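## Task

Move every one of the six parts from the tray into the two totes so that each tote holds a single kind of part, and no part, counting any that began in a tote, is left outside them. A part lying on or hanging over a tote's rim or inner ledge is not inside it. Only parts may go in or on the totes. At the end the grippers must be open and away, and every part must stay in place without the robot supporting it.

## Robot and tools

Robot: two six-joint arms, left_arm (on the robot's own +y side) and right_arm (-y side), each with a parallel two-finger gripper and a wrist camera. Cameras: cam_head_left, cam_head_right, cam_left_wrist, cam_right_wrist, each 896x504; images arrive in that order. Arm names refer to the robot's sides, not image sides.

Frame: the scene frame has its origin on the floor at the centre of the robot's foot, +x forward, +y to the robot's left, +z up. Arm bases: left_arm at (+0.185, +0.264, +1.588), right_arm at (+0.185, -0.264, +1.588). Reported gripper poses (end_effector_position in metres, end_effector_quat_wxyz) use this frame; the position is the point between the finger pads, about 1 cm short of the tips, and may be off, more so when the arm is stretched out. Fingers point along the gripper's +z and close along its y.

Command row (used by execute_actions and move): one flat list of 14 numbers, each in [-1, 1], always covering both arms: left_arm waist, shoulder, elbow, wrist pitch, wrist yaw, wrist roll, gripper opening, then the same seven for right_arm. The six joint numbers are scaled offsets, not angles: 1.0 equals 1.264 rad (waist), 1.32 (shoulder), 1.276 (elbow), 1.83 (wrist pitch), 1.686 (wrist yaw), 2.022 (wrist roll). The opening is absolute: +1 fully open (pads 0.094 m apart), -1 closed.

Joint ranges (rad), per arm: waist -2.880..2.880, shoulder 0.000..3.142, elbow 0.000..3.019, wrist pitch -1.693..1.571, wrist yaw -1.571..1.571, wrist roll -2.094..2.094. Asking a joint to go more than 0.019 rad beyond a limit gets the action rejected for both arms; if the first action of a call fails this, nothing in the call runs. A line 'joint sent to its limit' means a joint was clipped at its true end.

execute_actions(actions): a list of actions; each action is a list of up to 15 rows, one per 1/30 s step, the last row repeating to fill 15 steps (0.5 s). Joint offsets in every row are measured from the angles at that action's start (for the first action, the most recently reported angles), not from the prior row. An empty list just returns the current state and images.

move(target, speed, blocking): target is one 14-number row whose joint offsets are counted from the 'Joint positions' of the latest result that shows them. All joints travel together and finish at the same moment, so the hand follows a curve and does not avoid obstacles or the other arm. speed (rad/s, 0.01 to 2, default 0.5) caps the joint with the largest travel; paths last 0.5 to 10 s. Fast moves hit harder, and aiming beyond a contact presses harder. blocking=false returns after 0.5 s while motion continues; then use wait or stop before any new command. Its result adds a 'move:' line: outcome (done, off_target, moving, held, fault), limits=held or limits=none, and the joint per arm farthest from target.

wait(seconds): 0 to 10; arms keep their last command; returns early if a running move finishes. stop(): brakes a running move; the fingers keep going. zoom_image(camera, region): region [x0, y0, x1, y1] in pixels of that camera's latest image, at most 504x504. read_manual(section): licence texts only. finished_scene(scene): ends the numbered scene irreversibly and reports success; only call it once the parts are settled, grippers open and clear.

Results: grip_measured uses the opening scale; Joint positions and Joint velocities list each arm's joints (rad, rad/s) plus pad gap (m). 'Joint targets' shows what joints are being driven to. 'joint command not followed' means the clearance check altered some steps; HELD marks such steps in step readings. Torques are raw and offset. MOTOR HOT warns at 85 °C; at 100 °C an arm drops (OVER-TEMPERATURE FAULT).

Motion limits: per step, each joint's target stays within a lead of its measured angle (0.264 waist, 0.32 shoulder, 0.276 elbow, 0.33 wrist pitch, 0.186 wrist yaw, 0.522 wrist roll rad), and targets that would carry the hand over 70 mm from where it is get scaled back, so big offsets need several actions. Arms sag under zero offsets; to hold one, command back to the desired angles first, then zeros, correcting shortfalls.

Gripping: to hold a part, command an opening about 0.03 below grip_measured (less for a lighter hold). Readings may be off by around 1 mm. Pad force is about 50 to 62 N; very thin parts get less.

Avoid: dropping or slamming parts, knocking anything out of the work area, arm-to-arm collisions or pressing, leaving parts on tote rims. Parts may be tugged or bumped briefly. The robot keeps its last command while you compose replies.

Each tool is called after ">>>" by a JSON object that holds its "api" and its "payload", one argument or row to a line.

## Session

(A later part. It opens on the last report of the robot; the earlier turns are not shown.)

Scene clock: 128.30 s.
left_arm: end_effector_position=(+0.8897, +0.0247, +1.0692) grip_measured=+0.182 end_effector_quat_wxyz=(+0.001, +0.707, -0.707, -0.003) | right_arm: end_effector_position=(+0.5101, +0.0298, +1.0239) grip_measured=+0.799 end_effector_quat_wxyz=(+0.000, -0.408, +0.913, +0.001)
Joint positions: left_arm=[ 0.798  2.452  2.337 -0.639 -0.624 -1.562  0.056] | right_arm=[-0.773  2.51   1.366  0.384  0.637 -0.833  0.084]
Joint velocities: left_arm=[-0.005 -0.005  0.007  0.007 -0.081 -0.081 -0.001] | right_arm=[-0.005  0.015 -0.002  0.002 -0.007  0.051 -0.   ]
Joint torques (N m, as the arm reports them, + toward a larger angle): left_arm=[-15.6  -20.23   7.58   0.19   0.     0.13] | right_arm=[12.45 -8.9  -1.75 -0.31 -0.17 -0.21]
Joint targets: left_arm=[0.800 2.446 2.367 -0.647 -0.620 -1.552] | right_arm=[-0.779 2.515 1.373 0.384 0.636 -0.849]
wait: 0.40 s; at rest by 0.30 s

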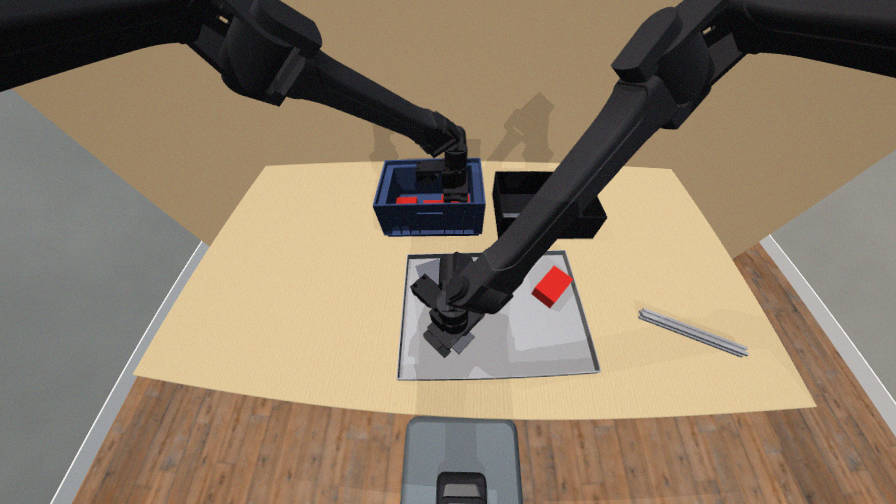

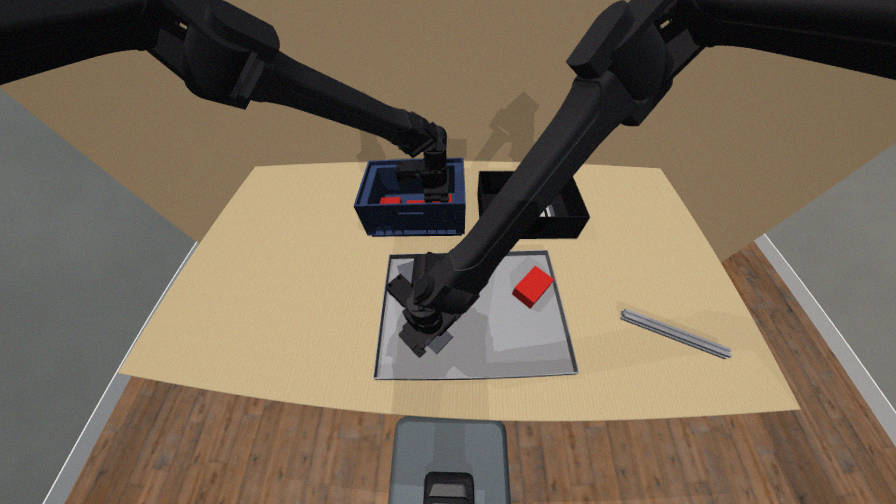

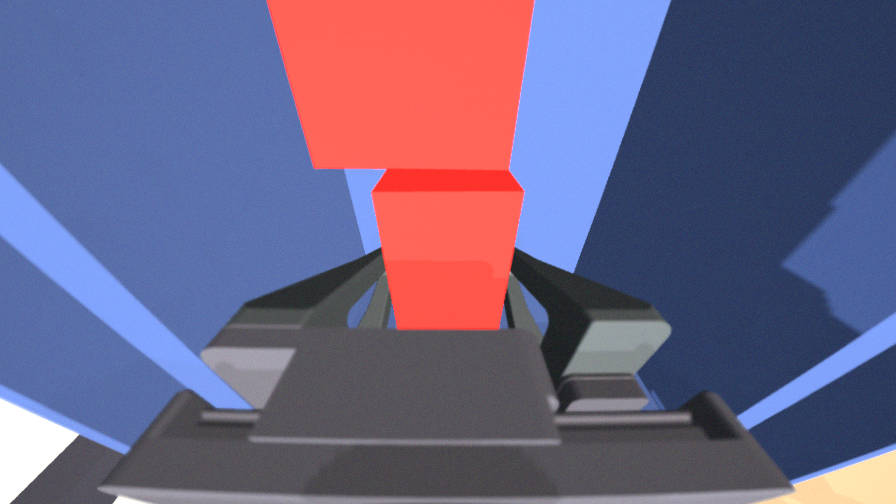

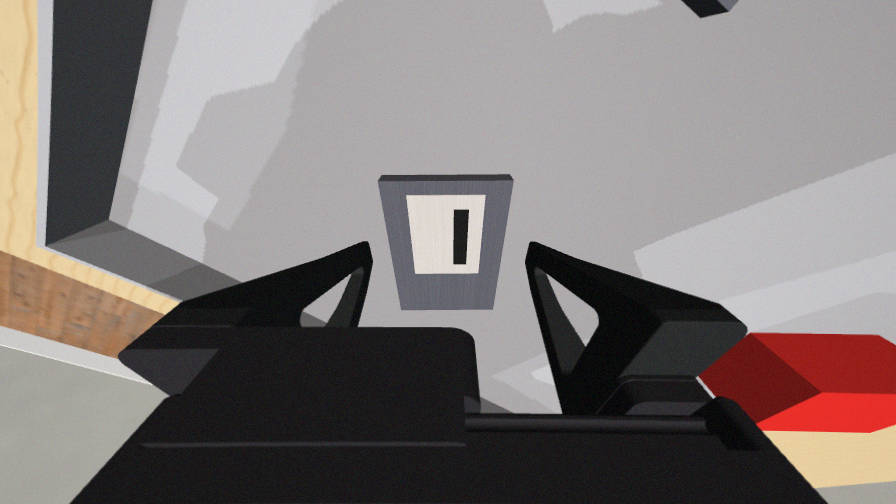

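>>> {"api": "execute_actions", "payload": {
  "actions": [
    [[0.0046,-0.0013,0.0261,-0.0052,0.0027,0.0051,0.13,-0.0047,0.0038,0.0055,0,-0.0006,-0.0079,0.08],[0.0051,0.0012,0.03,-0.0058,0.0031,0.0054,0.13,-0.0047,0.0038,0.0055,0,-0.0006,-0.0079,0.08],[0.0057,0.0042,0.0346,-0.0064,0.0035,0.0058,0.13,-0.0047,0.0038,0.0055,0,-0.0006,-0.0079,0.08],[0.0065,0.0076,0.0398,-0.0071,0.004,0.0063,0.13,-0.0047,0.0038,0.0055,0,-0.0006,-0.0079,0.08],[0.0072,0.011,0.045,-0.0078,0.0045,0.0067,0.13,-0.0047,0.0038,0.0055,0,-0.0006,-0.0079,0.08],[0.0079,0.0144,0.0502,-0.0085,0.0051,0.0071,0.13,-0.0047,0.0038,0.0055,0,-0.0006,-0.0079,0.08],[0.0087,0.0178,0.0554,-0.0092,0.0056,0.0075,0.13,-0.0047,0.0038,0.0055,0,-0.0006,-0.0079,0.08],[0.0094,0.0212,0.0606,-0.0099,0.0061,0.008,0.13,-0.0047,0.0038,0.0055,0,-0.0006,-0.0079,0.08],[0.0101,0.0246,0.0658,-0.0106,0.0066,0.0084,0.13,-0.0047,0.0038,0.0055,0,-0.0006,-0.0079,0.08],[0.0108,0.028,0.071,-0.0113,0.0071,0.0088,0.13,-0.0047,0.0038,0.0055,0,-0.0006,-0.0079,0.08],[0.0116,0.0313,0.0762,-0.0119,0.0077,0.0093,0.13,-0.0047,0.0038,0.0055,0,-0.0006,-0.0079,0.08],[0.0122,0.0343,0.0807,-0.0126,0.0081,0.0097,0.13,-0.0047,0.0038,0.0055,0,-0.0006,-0.0079,0.08],[0.0128,0.0369,0.0846,-0.0131,0.0085,0.01,0.13,-0.0047,0.0038,0.0055,0,-0.0006,-0.0079,0.08],[0.0131,0.0386,0.0872,-0.0134,0.0088,0.0102,0.13,-0.0047,0.0038,0.0055,0,-0.0006,-0.0079,0.08],[0.0133,0.0394,0.0885,-0.0136,0.0089,0.0103,0.13,-0.0047,0.0038,0.0055,0,-0.0006,-0.0079,0.08]]
  ]
}}

>>> {"api": "wait", "payload": {
  "seconds": 0.5
}}

Scene clock: 130.57 s.
left_arm: end_effector_position=(+0.8986, +0.0223, +1.0600) grip_measured=+0.182 end_effector_quat_wxyz=(-0.002, +0.710, -0.704, +0.005) | right_arm: end_effector_position=(+0.5101, +0.0295, +1.0238) grip_measured=+0.155 end_effector_quat_wxyz=(+0.000, -0.408, +0.913, +0.000)
Joint positions: left_arm=[ 0.803  2.497  2.416 -0.653 -0.612 -1.554  0.056] | right_arm=[-0.774  2.51   1.366  0.384  0.637 -0.834  0.054]
Joint velocities: left_arm=[ 0.024  0.083  0.081 -0.032  0.037 -0.022 -0.001] | right_arm=[-0.015  0.005 -0.007  0.007  0.037  0.051 -0.   ]
Joint torques (N m, as the arm reports them, + toward a larger angle): left_arm=[-16.17 -19.7    7.6    0.06   0.01   0.11] | right_arm=[12.5  -8.87 -1.66 -0.26 -0.13 -0.21]
Joint targets: left_arm=[0.815 2.504 2.450 -0.664 -0.608 -1.541] | right_arm=[-0.779 2.515 1.373 0.384 0.636 -0.849]
Step readings (joint positions):
0: left_arm=[0.798 2.452 2.337 -0.639 -0.624 -1.562] | right_arm=[-0.773 2.510 1.366 0.384 0.637 -0.833]
1: left_arm=[0.798 2.452 2.338 -0.639 -0.623 -1.562] | right_arm=[-0.773 2.510 1.366 0.384 0.637 -0.833]
2: left_arm=[0.798 2.453 2.339 -0.640 -0.622 -1.562] | right_arm=[-0.773 2.510 1.366 0.384 0.637 -0.833]
4: left_arm=[0.798 2.456 2.347 -0.642 -0.621 -1.562] | right_arm=[-0.773 2.510 1.366 0.384 0.637 -0.834]
8: left_arm=[0.798 2.469 2.374 -0.645 -0.618 -1.559] | right_arm=[-0.774 2.510 1.366 0.384 0.637 -0.834]
15: Joint positions above

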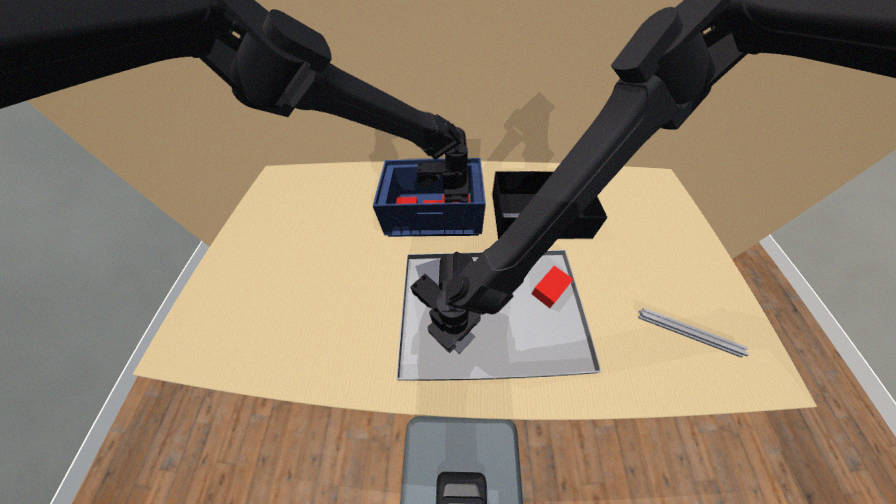

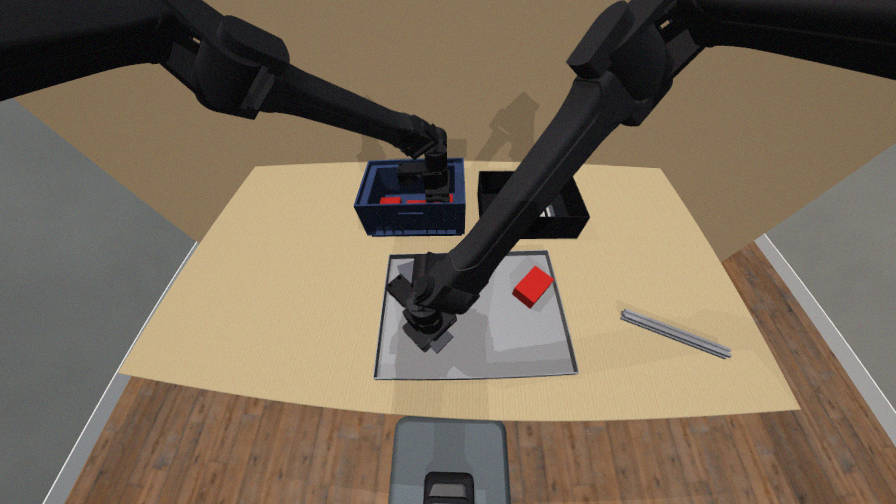

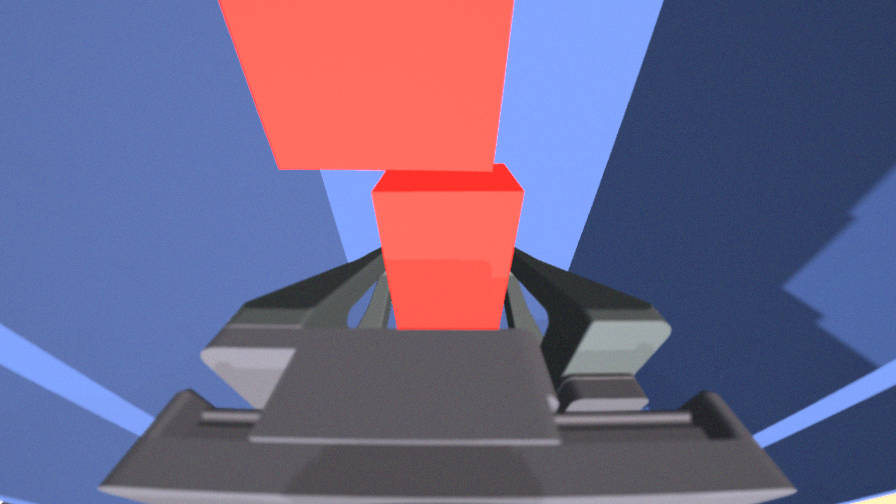

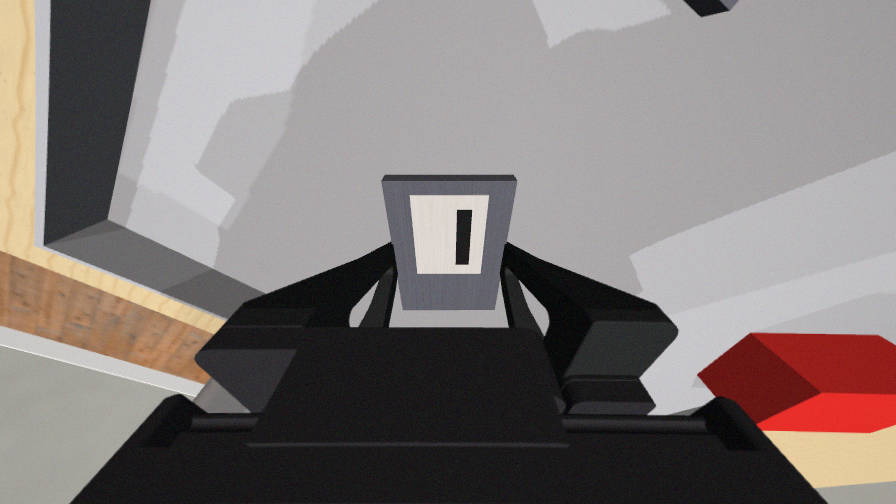

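Scene clock: 131.07 s.
left_arm: end_effector_position=(+0.8908, +0.0226, +1.0517) grip_measured=+0.182 end_effector_quat_wxyz=(+0.001, +0.708, -0.707, -0.001) | right_arm: end_effector_position=(+0.5101, +0.0295, +1.0238) grip_measured=+0.155 end_effector_quat_wxyz=(+0.000, -0.408, +0.913, +0.000)
Joint positions: left_arm=[ 0.809  2.51   2.419 -0.655 -0.612 -1.552  0.056] | right_arm=[-0.774  2.51   1.366  0.384  0.637 -0.834  0.054]
Joint velocities: left_arm=[-0.015  0.015 -0.002 -0.002 -0.007 -0.022 -0.001] | right_arm=[-0.005 -0.005  0.012  0.002  0.051  0.007 -0.   ]
Joint torques (N m, as the arm reports them, + toward a larger angle): left_arm=[-15.45 -19.82   7.74   0.14   0.01   0.13] | right_arm=[12.51 -8.86 -1.66 -0.31 -0.13 -0.21]
Joint targets: left_arm=[0.815 2.504 2.450 -0.664 -0.608 -1.541] | right_arm=[-0.779 2.515 1.373 0.384 0.636 -0.849]
wait: 0.50 s; at rest by 0.40 s

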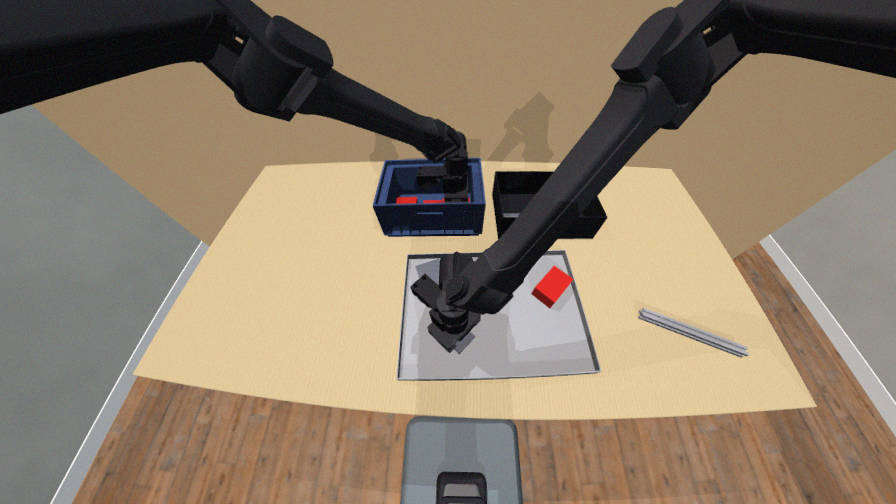

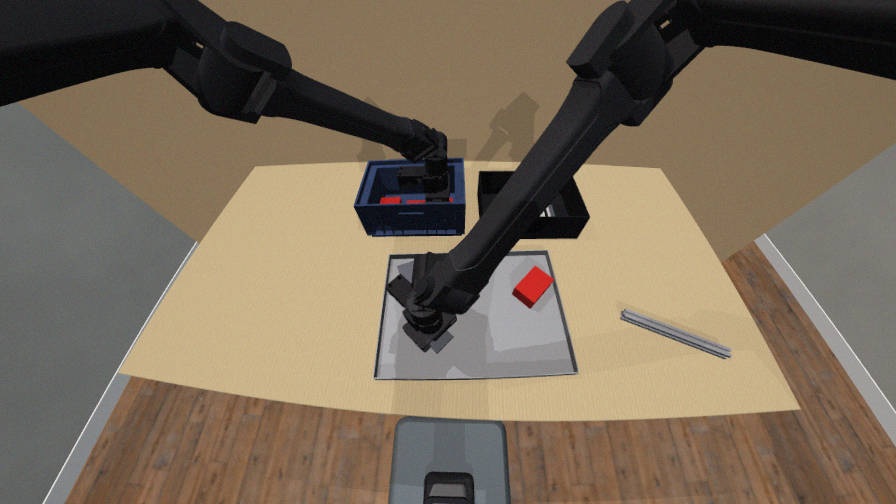

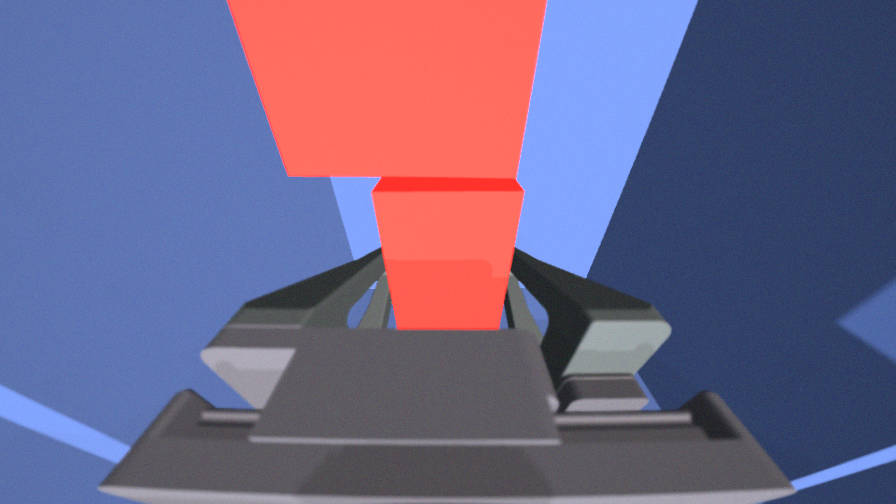

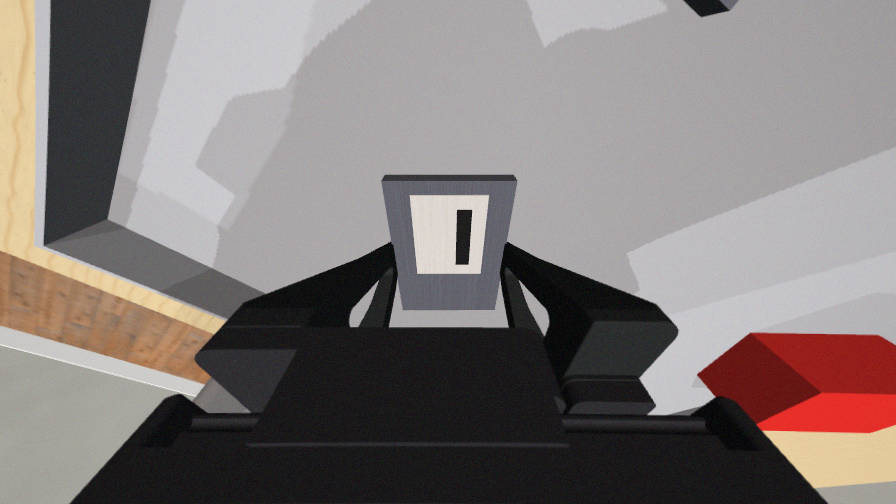

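>>> {"api": "move", "payload": {
  "target": [-0.0649,-0.1902,-0.2359,0.0224,-0.0291,-0.0302,0.45,0.0704,-0.1288,-0.1654,0.0016,0.0338,0.044,0.1],
  "speed": 0.25
}}

Scene clock: 134.30 s.
left_arm: end_effector_position=(+0.8856, +0.0286, +1.1339) grip_measured=+0.448 end_effector_quat_wxyz=(+0.003, +0.706, -0.709, -0.006) | right_arm: end_effector_position=(+0.5094, +0.0209, +1.0967) grip_measured=+0.155 end_effector_quat_wxyz=(-0.001, -0.403, +0.915, -0.002)
Joint positions: left_arm=[ 0.752  2.28   2.118 -0.624 -0.657 -1.602  0.068] | right_arm=[-0.704  2.357  1.175  0.384  0.692 -0.761  0.054]
Joint velocities: left_arm=[-0.024 -0.005  0.002 -0.002  0.022  0.007  0.001] | right_arm=[ 0.005 -0.015 -0.007  0.012 -0.11  -0.051  0.001]
Joint torques (N m, as the arm reports them, + toward a larger angle): left_arm=[-17.77 -21.49   4.32   0.72  -0.25  -0.07] | right_arm=[ 14.46 -10.7   -3.95  -0.23   0.04   0.07]
Joint targets: left_arm=[0.727 2.259 2.118 -0.614 -0.661 -1.613] | right_arm=[-0.684 2.340 1.155 0.387 0.695 -0.745]
move: off_target (left_arm); limits=none; left_arm: farthest joint: the waist, 0.025 radians from its target (0.082 radians at the start); right_arm: farthest joint: the elbow, 0.020 radians from its target (0.212 radians at the start)

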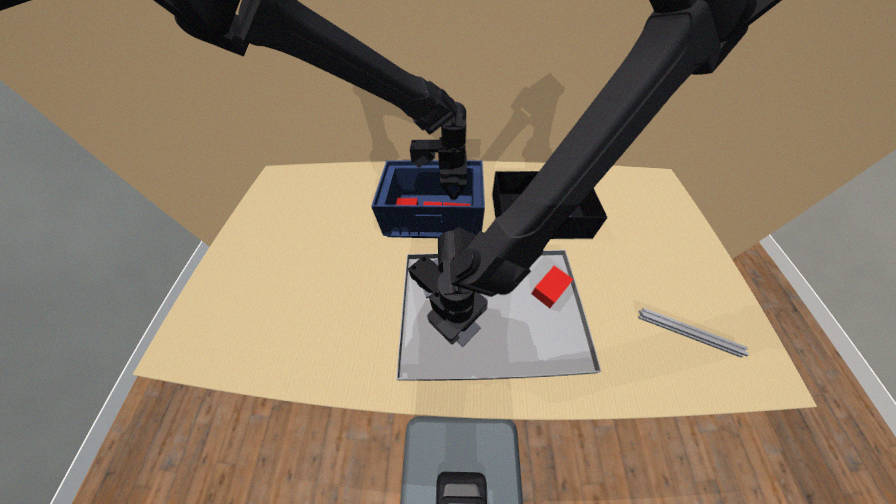

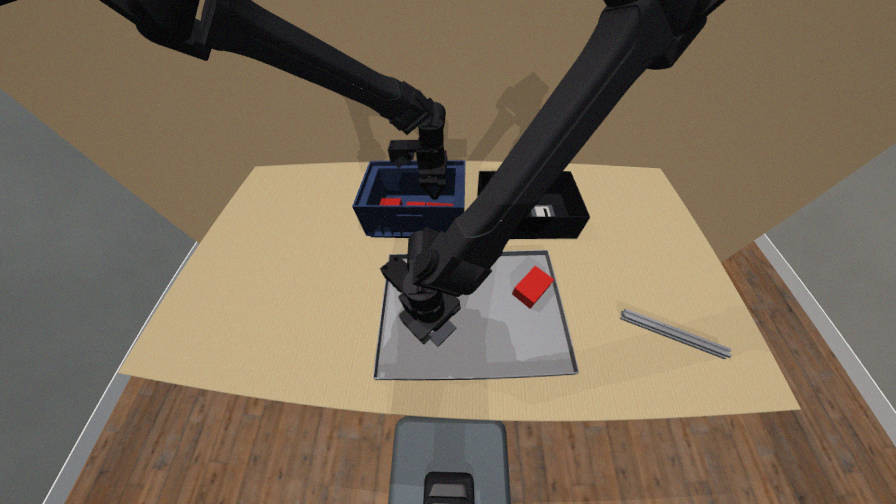

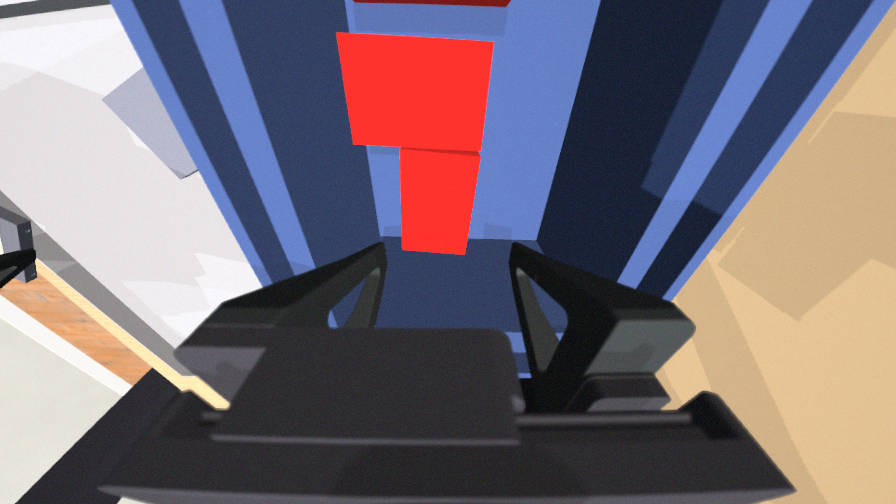

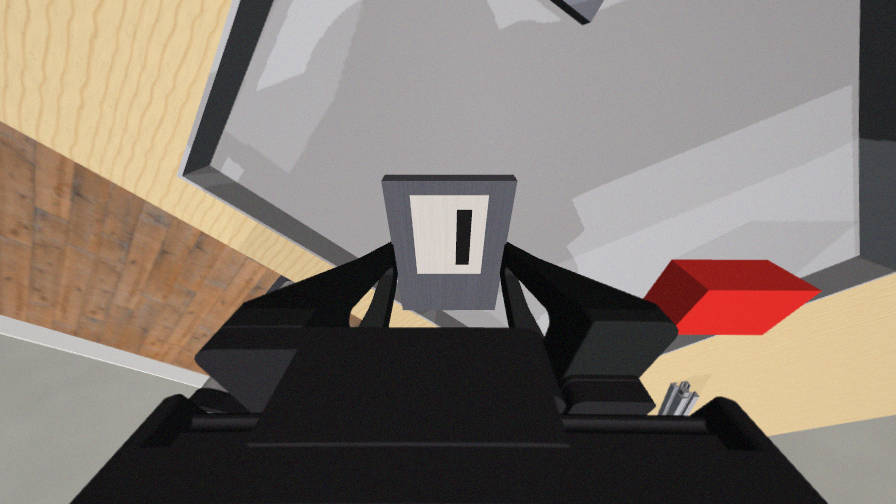

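>>> {"api": "move", "payload": {
  "target": [-0.0269,-0.25,-0.2704,0.0251,-0.0065,0.4955,0.45,-0.1297,-0.3833,0.3864,-0.4902,-0.073,0.3388,0.1],
  "speed": 0.7
}}

Scene clock: 140.77 s.
left_arm: end_effector_position=(+0.8731, +0.0942, +1.2260) grip_measured=+0.448 end_effector_quat_wxyz=(+0.002, +0.283, -0.959, -0.004) | right_arm: end_effector_position=(+0.8711, -0.1852, +1.2155) grip_measured=+0.155 end_effector_quat_wxyz=(+0.007, -0.006, +1.000, -0.002)
Joint positions: left_arm=[ 0.745  1.968  1.773 -0.588 -0.664 -0.611  0.068] | right_arm=[-0.87   1.851  1.657 -0.505  0.571 -0.091  0.054]
Joint velocities: left_arm=[-0.005 -0.015  0.007 -0.012 -0.066  0.066  0.   ] | right_arm=[ 0.005 -0.015  0.017  0.002  0.022 -0.037  0.   ]
Joint torques (N m, as the arm reports them, + toward a larger angle): left_arm=[-15.76 -20.25   4.26   0.8   -0.23   0.09] | right_arm=[ 10.88 -17.39   5.08  -0.54  -0.1    0.06]
Joint targets: left_arm=[0.718 1.950 1.773 -0.578 -0.668 -0.600] | right_arm=[-0.868 1.851 1.668 -0.514 0.569 -0.076]
move: off_target (left_arm); limits=none; left_arm: farthest joint: the waist, 0.027 radians from its target (0.034 radians at the start); right_arm: farthest joint: the wrist roll, 0.015 radians from its target (0.684 radians at the start)

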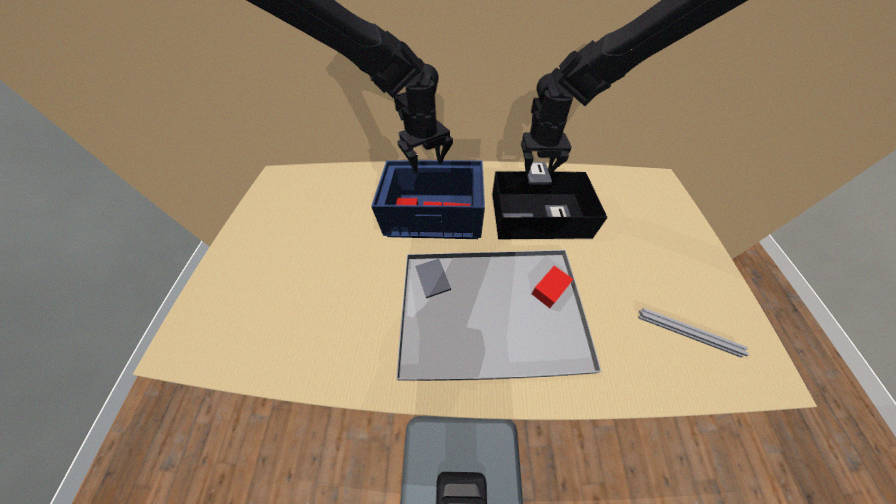

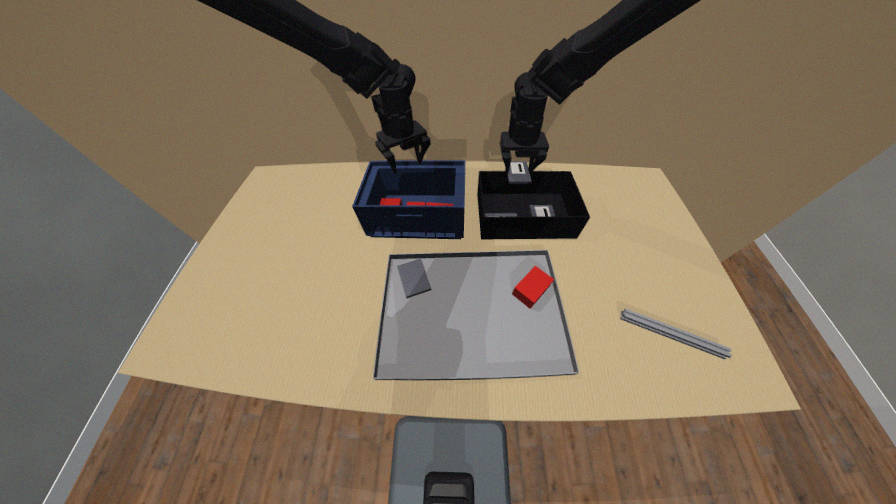

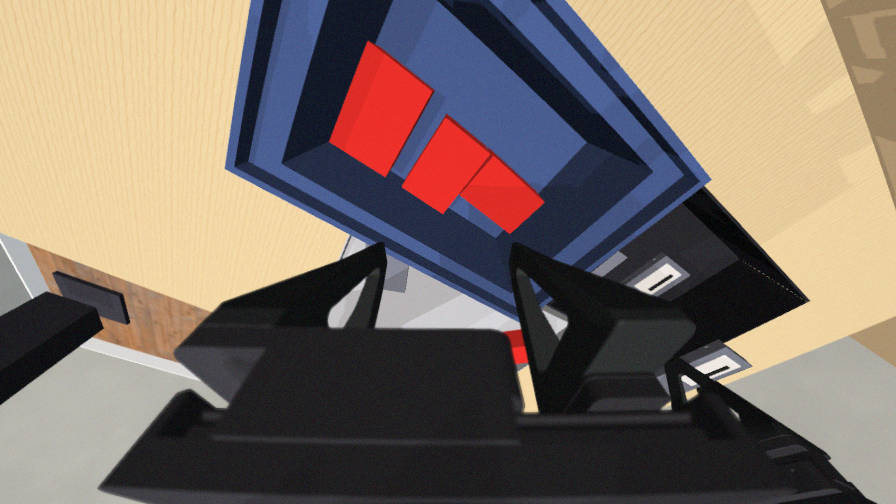

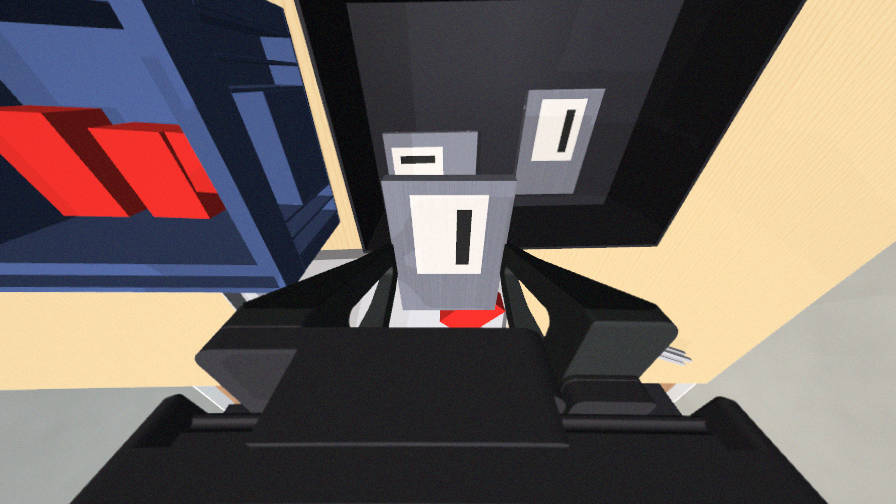

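>>> {"api": "move", "payload": {
  "target": [-0.1206,0.0902,-0.4475,0.3361,-0.0534,0.5791,0.85,-0.0672,0.2053,0.1975,0.0418,-0.0409,-0.0406,0.1],
  "speed": 0.9
}}

Scene clock: 144.97 s.
left_arm: end_effector_position=(+0.6077, -0.0189, +1.1877) grip_measured=+0.848 end_effector_quat_wxyz=(-0.009, +0.354, +0.935, -0.001) | right_arm: end_effector_position=(+0.8634, -0.1737, +1.0888) grip_measured=+0.155 end_effector_quat_wxyz=(-0.002, -0.013, +1.000, -0.000)
Joint positions: left_arm=[ 0.614  2.097  1.199  0.016 -0.751  0.549  0.087] | right_arm=[-0.953  2.126  1.88  -0.44   0.504 -0.158  0.054]
Joint velocities: left_arm=[-0.005 -0.005  0.012  0.002  0.007 -0.007 -0.001] | right_arm=[-0.005 -0.015 -0.012 -0.007 -0.051  0.007  0.   ]
Joint torques (N m, as the arm reports them, + toward a larger angle): left_arm=[-15.02 -13.55  -0.04   0.81  -0.14   0.16] | right_arm=[ 11.41 -18.2    6.13   0.08  -0.12  -0.2 ]
Joint targets: left_arm=[0.593 2.087 1.202 0.027 -0.754 0.560] | right_arm=[-0.954 2.122 1.909 -0.429 0.502 -0.173]
move: off_target (left_arm, right_arm); limits=none; left_arm: farthest joint: the waist, 0.022 radians from its target (0.152 radians at the start); right_arm: farthest joint: the elbow, 0.029 radians from its target (0.252 radians at the start)

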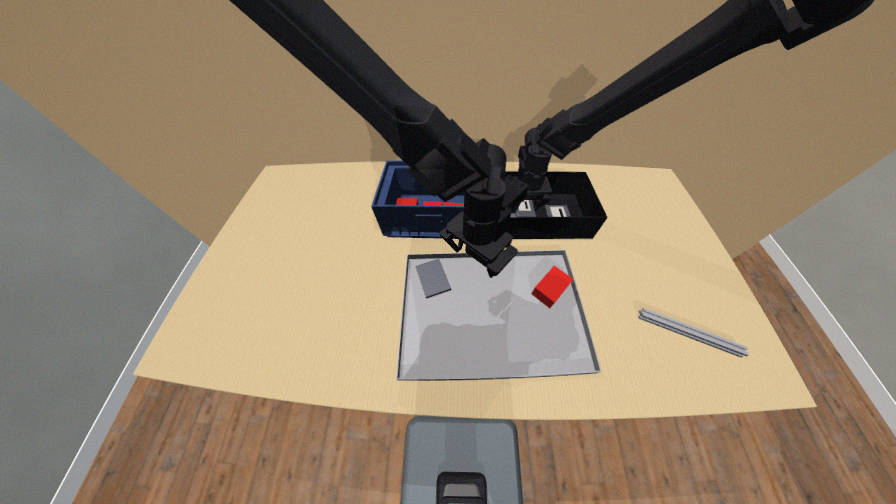

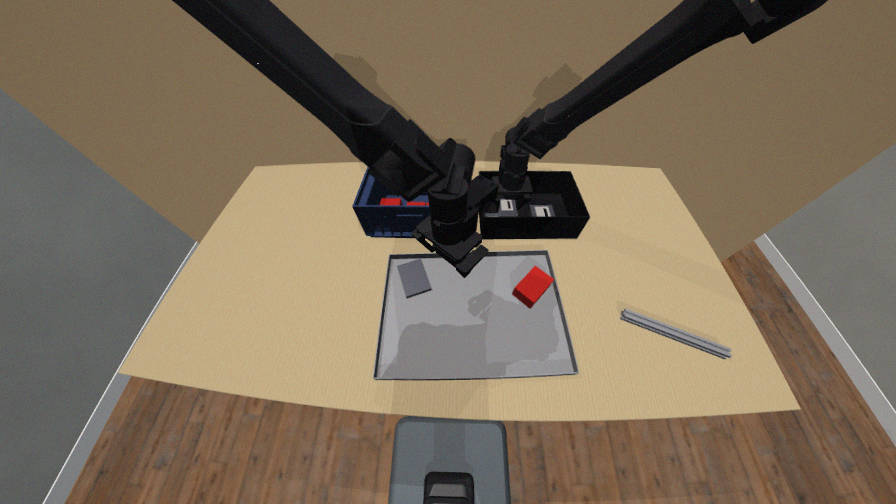

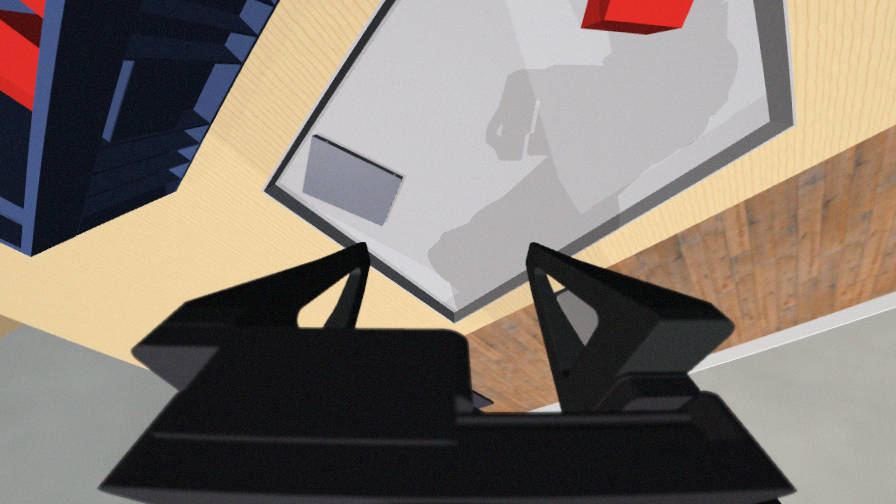

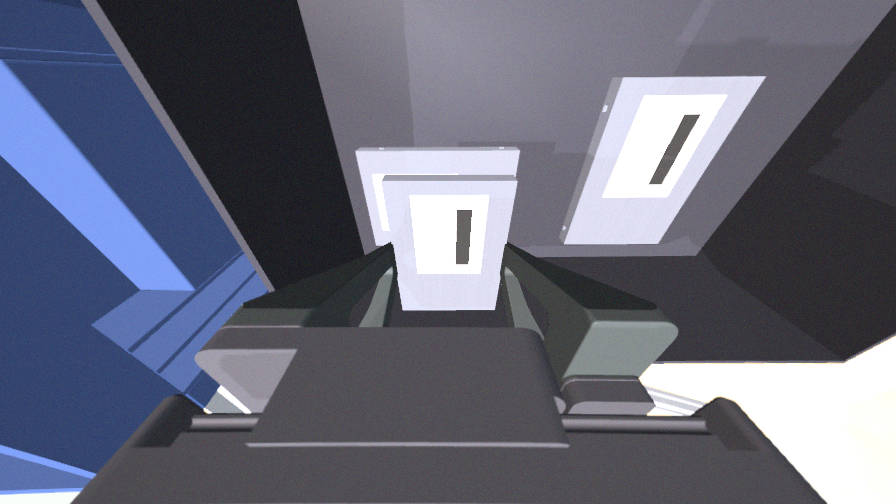

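>>> {"api": "move", "payload": {
  "target": [-0.1278,0.4136,0.5854,-0.159,-0.0513,-0.048,0.85,-0.0285,0.0902,0.1364,-0.0082,-0.0166,-0.0193,0.1],
  "speed": 0.55
}}

Scene clock: 149.67 s.
left_arm: end_effector_position=(+0.6059, -0.2283, +1.1067) grip_measured=+0.848 end_effector_quat_wxyz=(-0.007, +0.383, +0.924, +0.000) | right_arm: end_effector_position=(+0.8694, -0.1763, +1.0421) grip_measured=+0.155 end_effector_quat_wxyz=(+0.002, -0.011, +1.000, -0.001)
Joint positions: left_arm=[ 0.479  2.65   1.934 -0.267 -0.833  0.463  0.087] | right_arm=[-0.986  2.243  2.022 -0.447  0.479 -0.182  0.054]
Joint velocities: left_arm=[ 0.015 -0.015 -0.012 -0.002 -0.066  0.022  0.002] | right_arm=[-0.005  0.005  0.007  0.007  0.007 -0.066  0.001]
Joint torques (N m, as the arm reports them, + toward a larger angle): left_arm=[-22.27 -14.47   2.81   0.16  -0.16  -0.07] | right_arm=[ 11.46 -18.02   6.56  -0.51  -0.13  -0.21]
Joint targets: left_arm=[0.453 2.642 1.946 -0.275 -0.837 0.452] | right_arm=[-0.989 2.246 2.054 -0.455 0.476 -0.197]
move: off_target (left_arm, right_arm); limits=none; left_arm: farthest joint: the waist, 0.026 radians from its target (0.162 radians at the start); right_arm: farthest joint: the elbow, 0.032 radians from its target (0.174 radians at the start)

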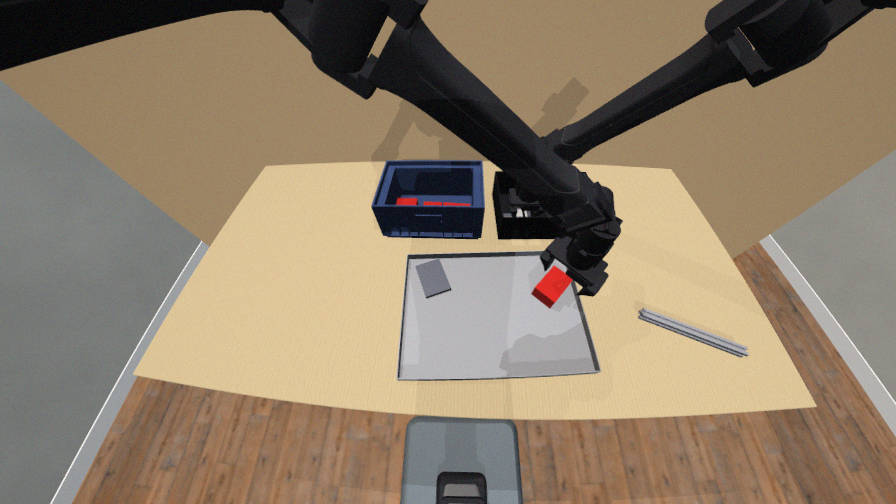

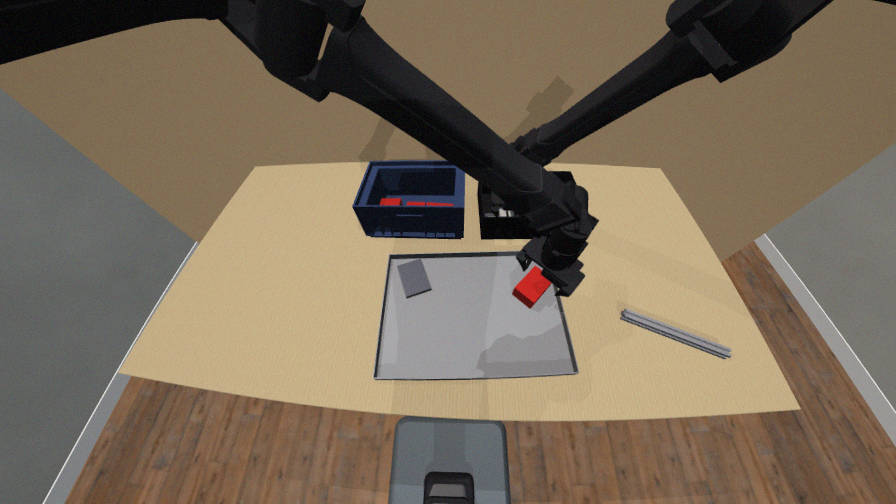

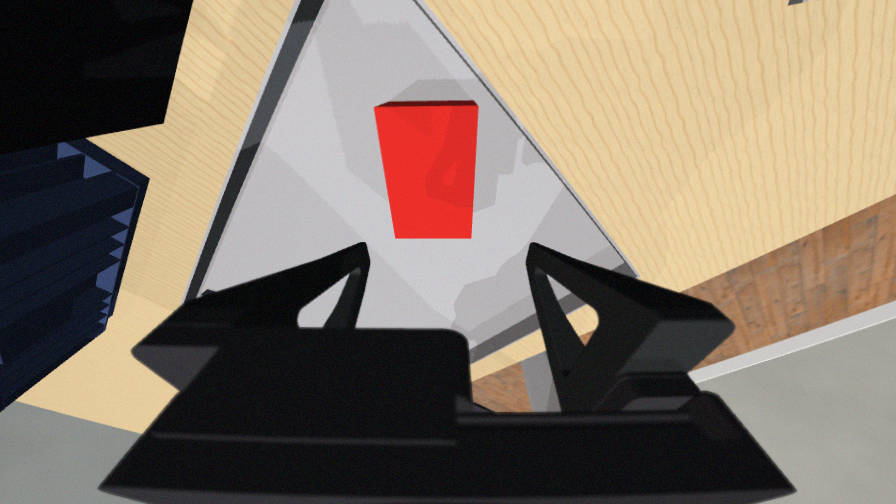

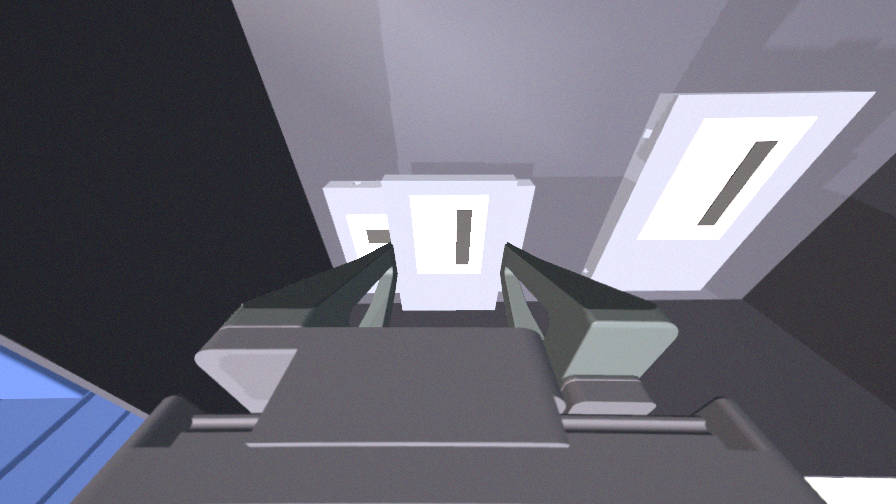

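>>> {"api": "move", "payload": {
  "target": [0.0483,0.0735,0.1317,0.0027,0.0208,0.0356,0.85,-0.0024,0.0076,0.0251,-0.0044,-0.0018,-0.0074,0.1],
  "speed": 0.2
}}

Scene clock: 153.10 s.
left_arm: end_effector_position=(+0.6232, -0.2259, +1.0590) grip_measured=+0.848 end_effector_quat_wxyz=(-0.002, +0.377, +0.926, +0.001) | right_arm: end_effector_position=(+0.8663, -0.1743, +1.0395) grip_measured=+0.155 end_effector_quat_wxyz=(-0.000, -0.013, +1.000, +0.000)
Joint positions: left_arm=[ 0.533  2.743  2.087 -0.267 -0.802  0.524  0.087] | right_arm=[-0.986  2.249  2.022 -0.447  0.478 -0.182  0.054]
Joint velocities: left_arm=[-0.005 -0.005 -0.017  0.017 -0.007  0.051 -0.001] | right_arm=[-0.005 -0.005  0.002 -0.007 -0.066  0.037  0.   ]
Joint torques (N m, as the arm reports them, + toward a larger angle): left_arm=[-18.66 -13.54   3.34   0.59   0.14   0.17] | right_arm=[ 11.39 -17.76   6.52  -0.51  -0.13  -0.2 ]
Joint targets: left_arm=[0.540 2.748 2.102 -0.262 -0.798 0.535] | right_arm=[-0.989 2.253 2.054 -0.455 0.476 -0.197]
move: off_target (right_arm); limits=none; left_arm: farthest joint: the elbow, 0.015 radians from its target (0.168 radians at the start); right_arm: farthest joint: the elbow, 0.032 radians from its target (0.032 radians at the start)

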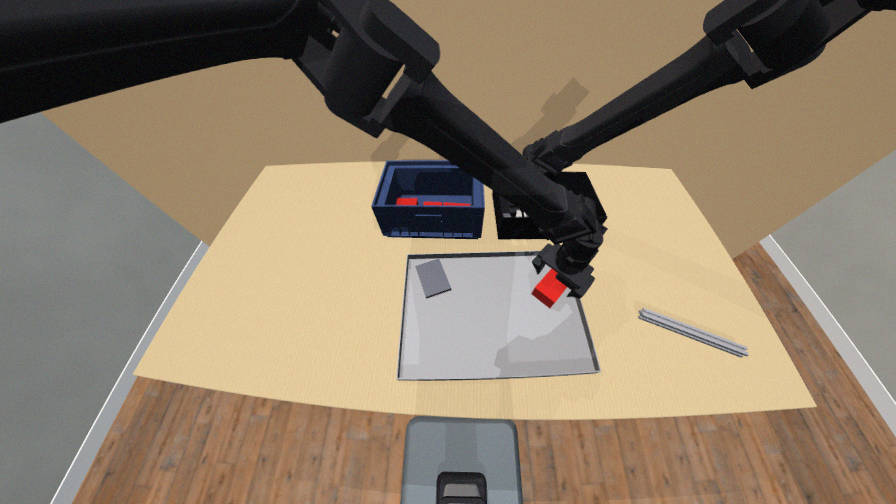

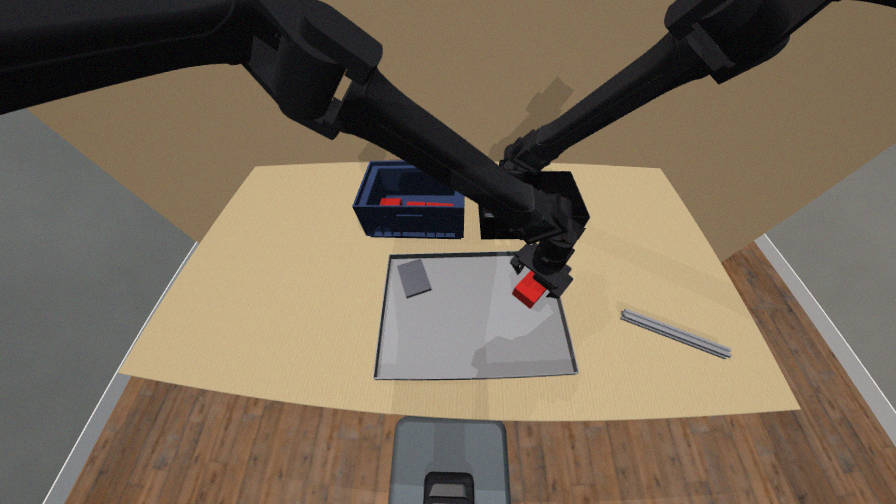

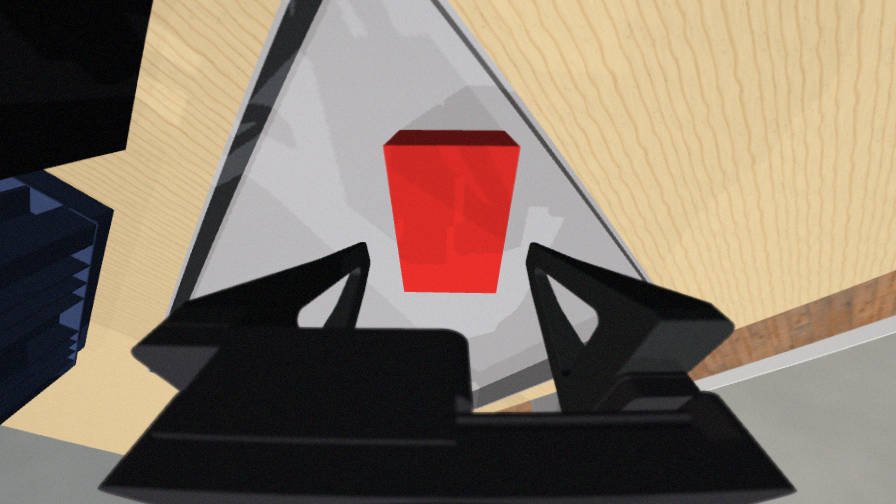

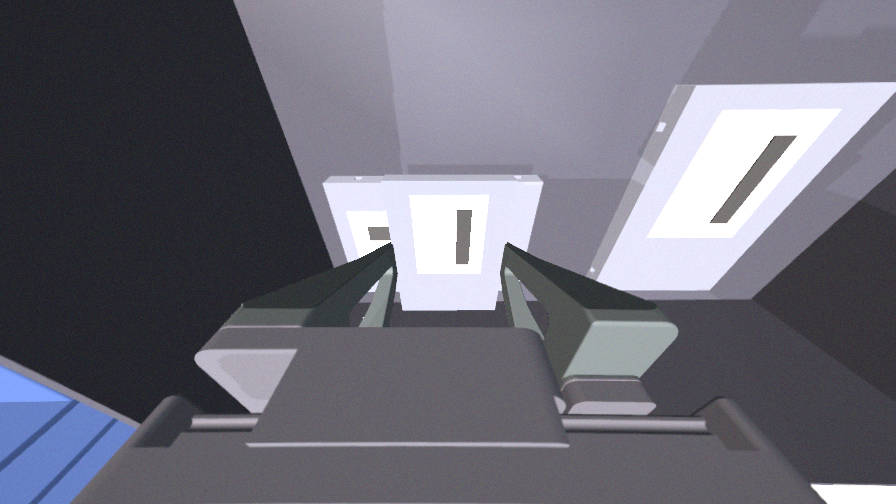

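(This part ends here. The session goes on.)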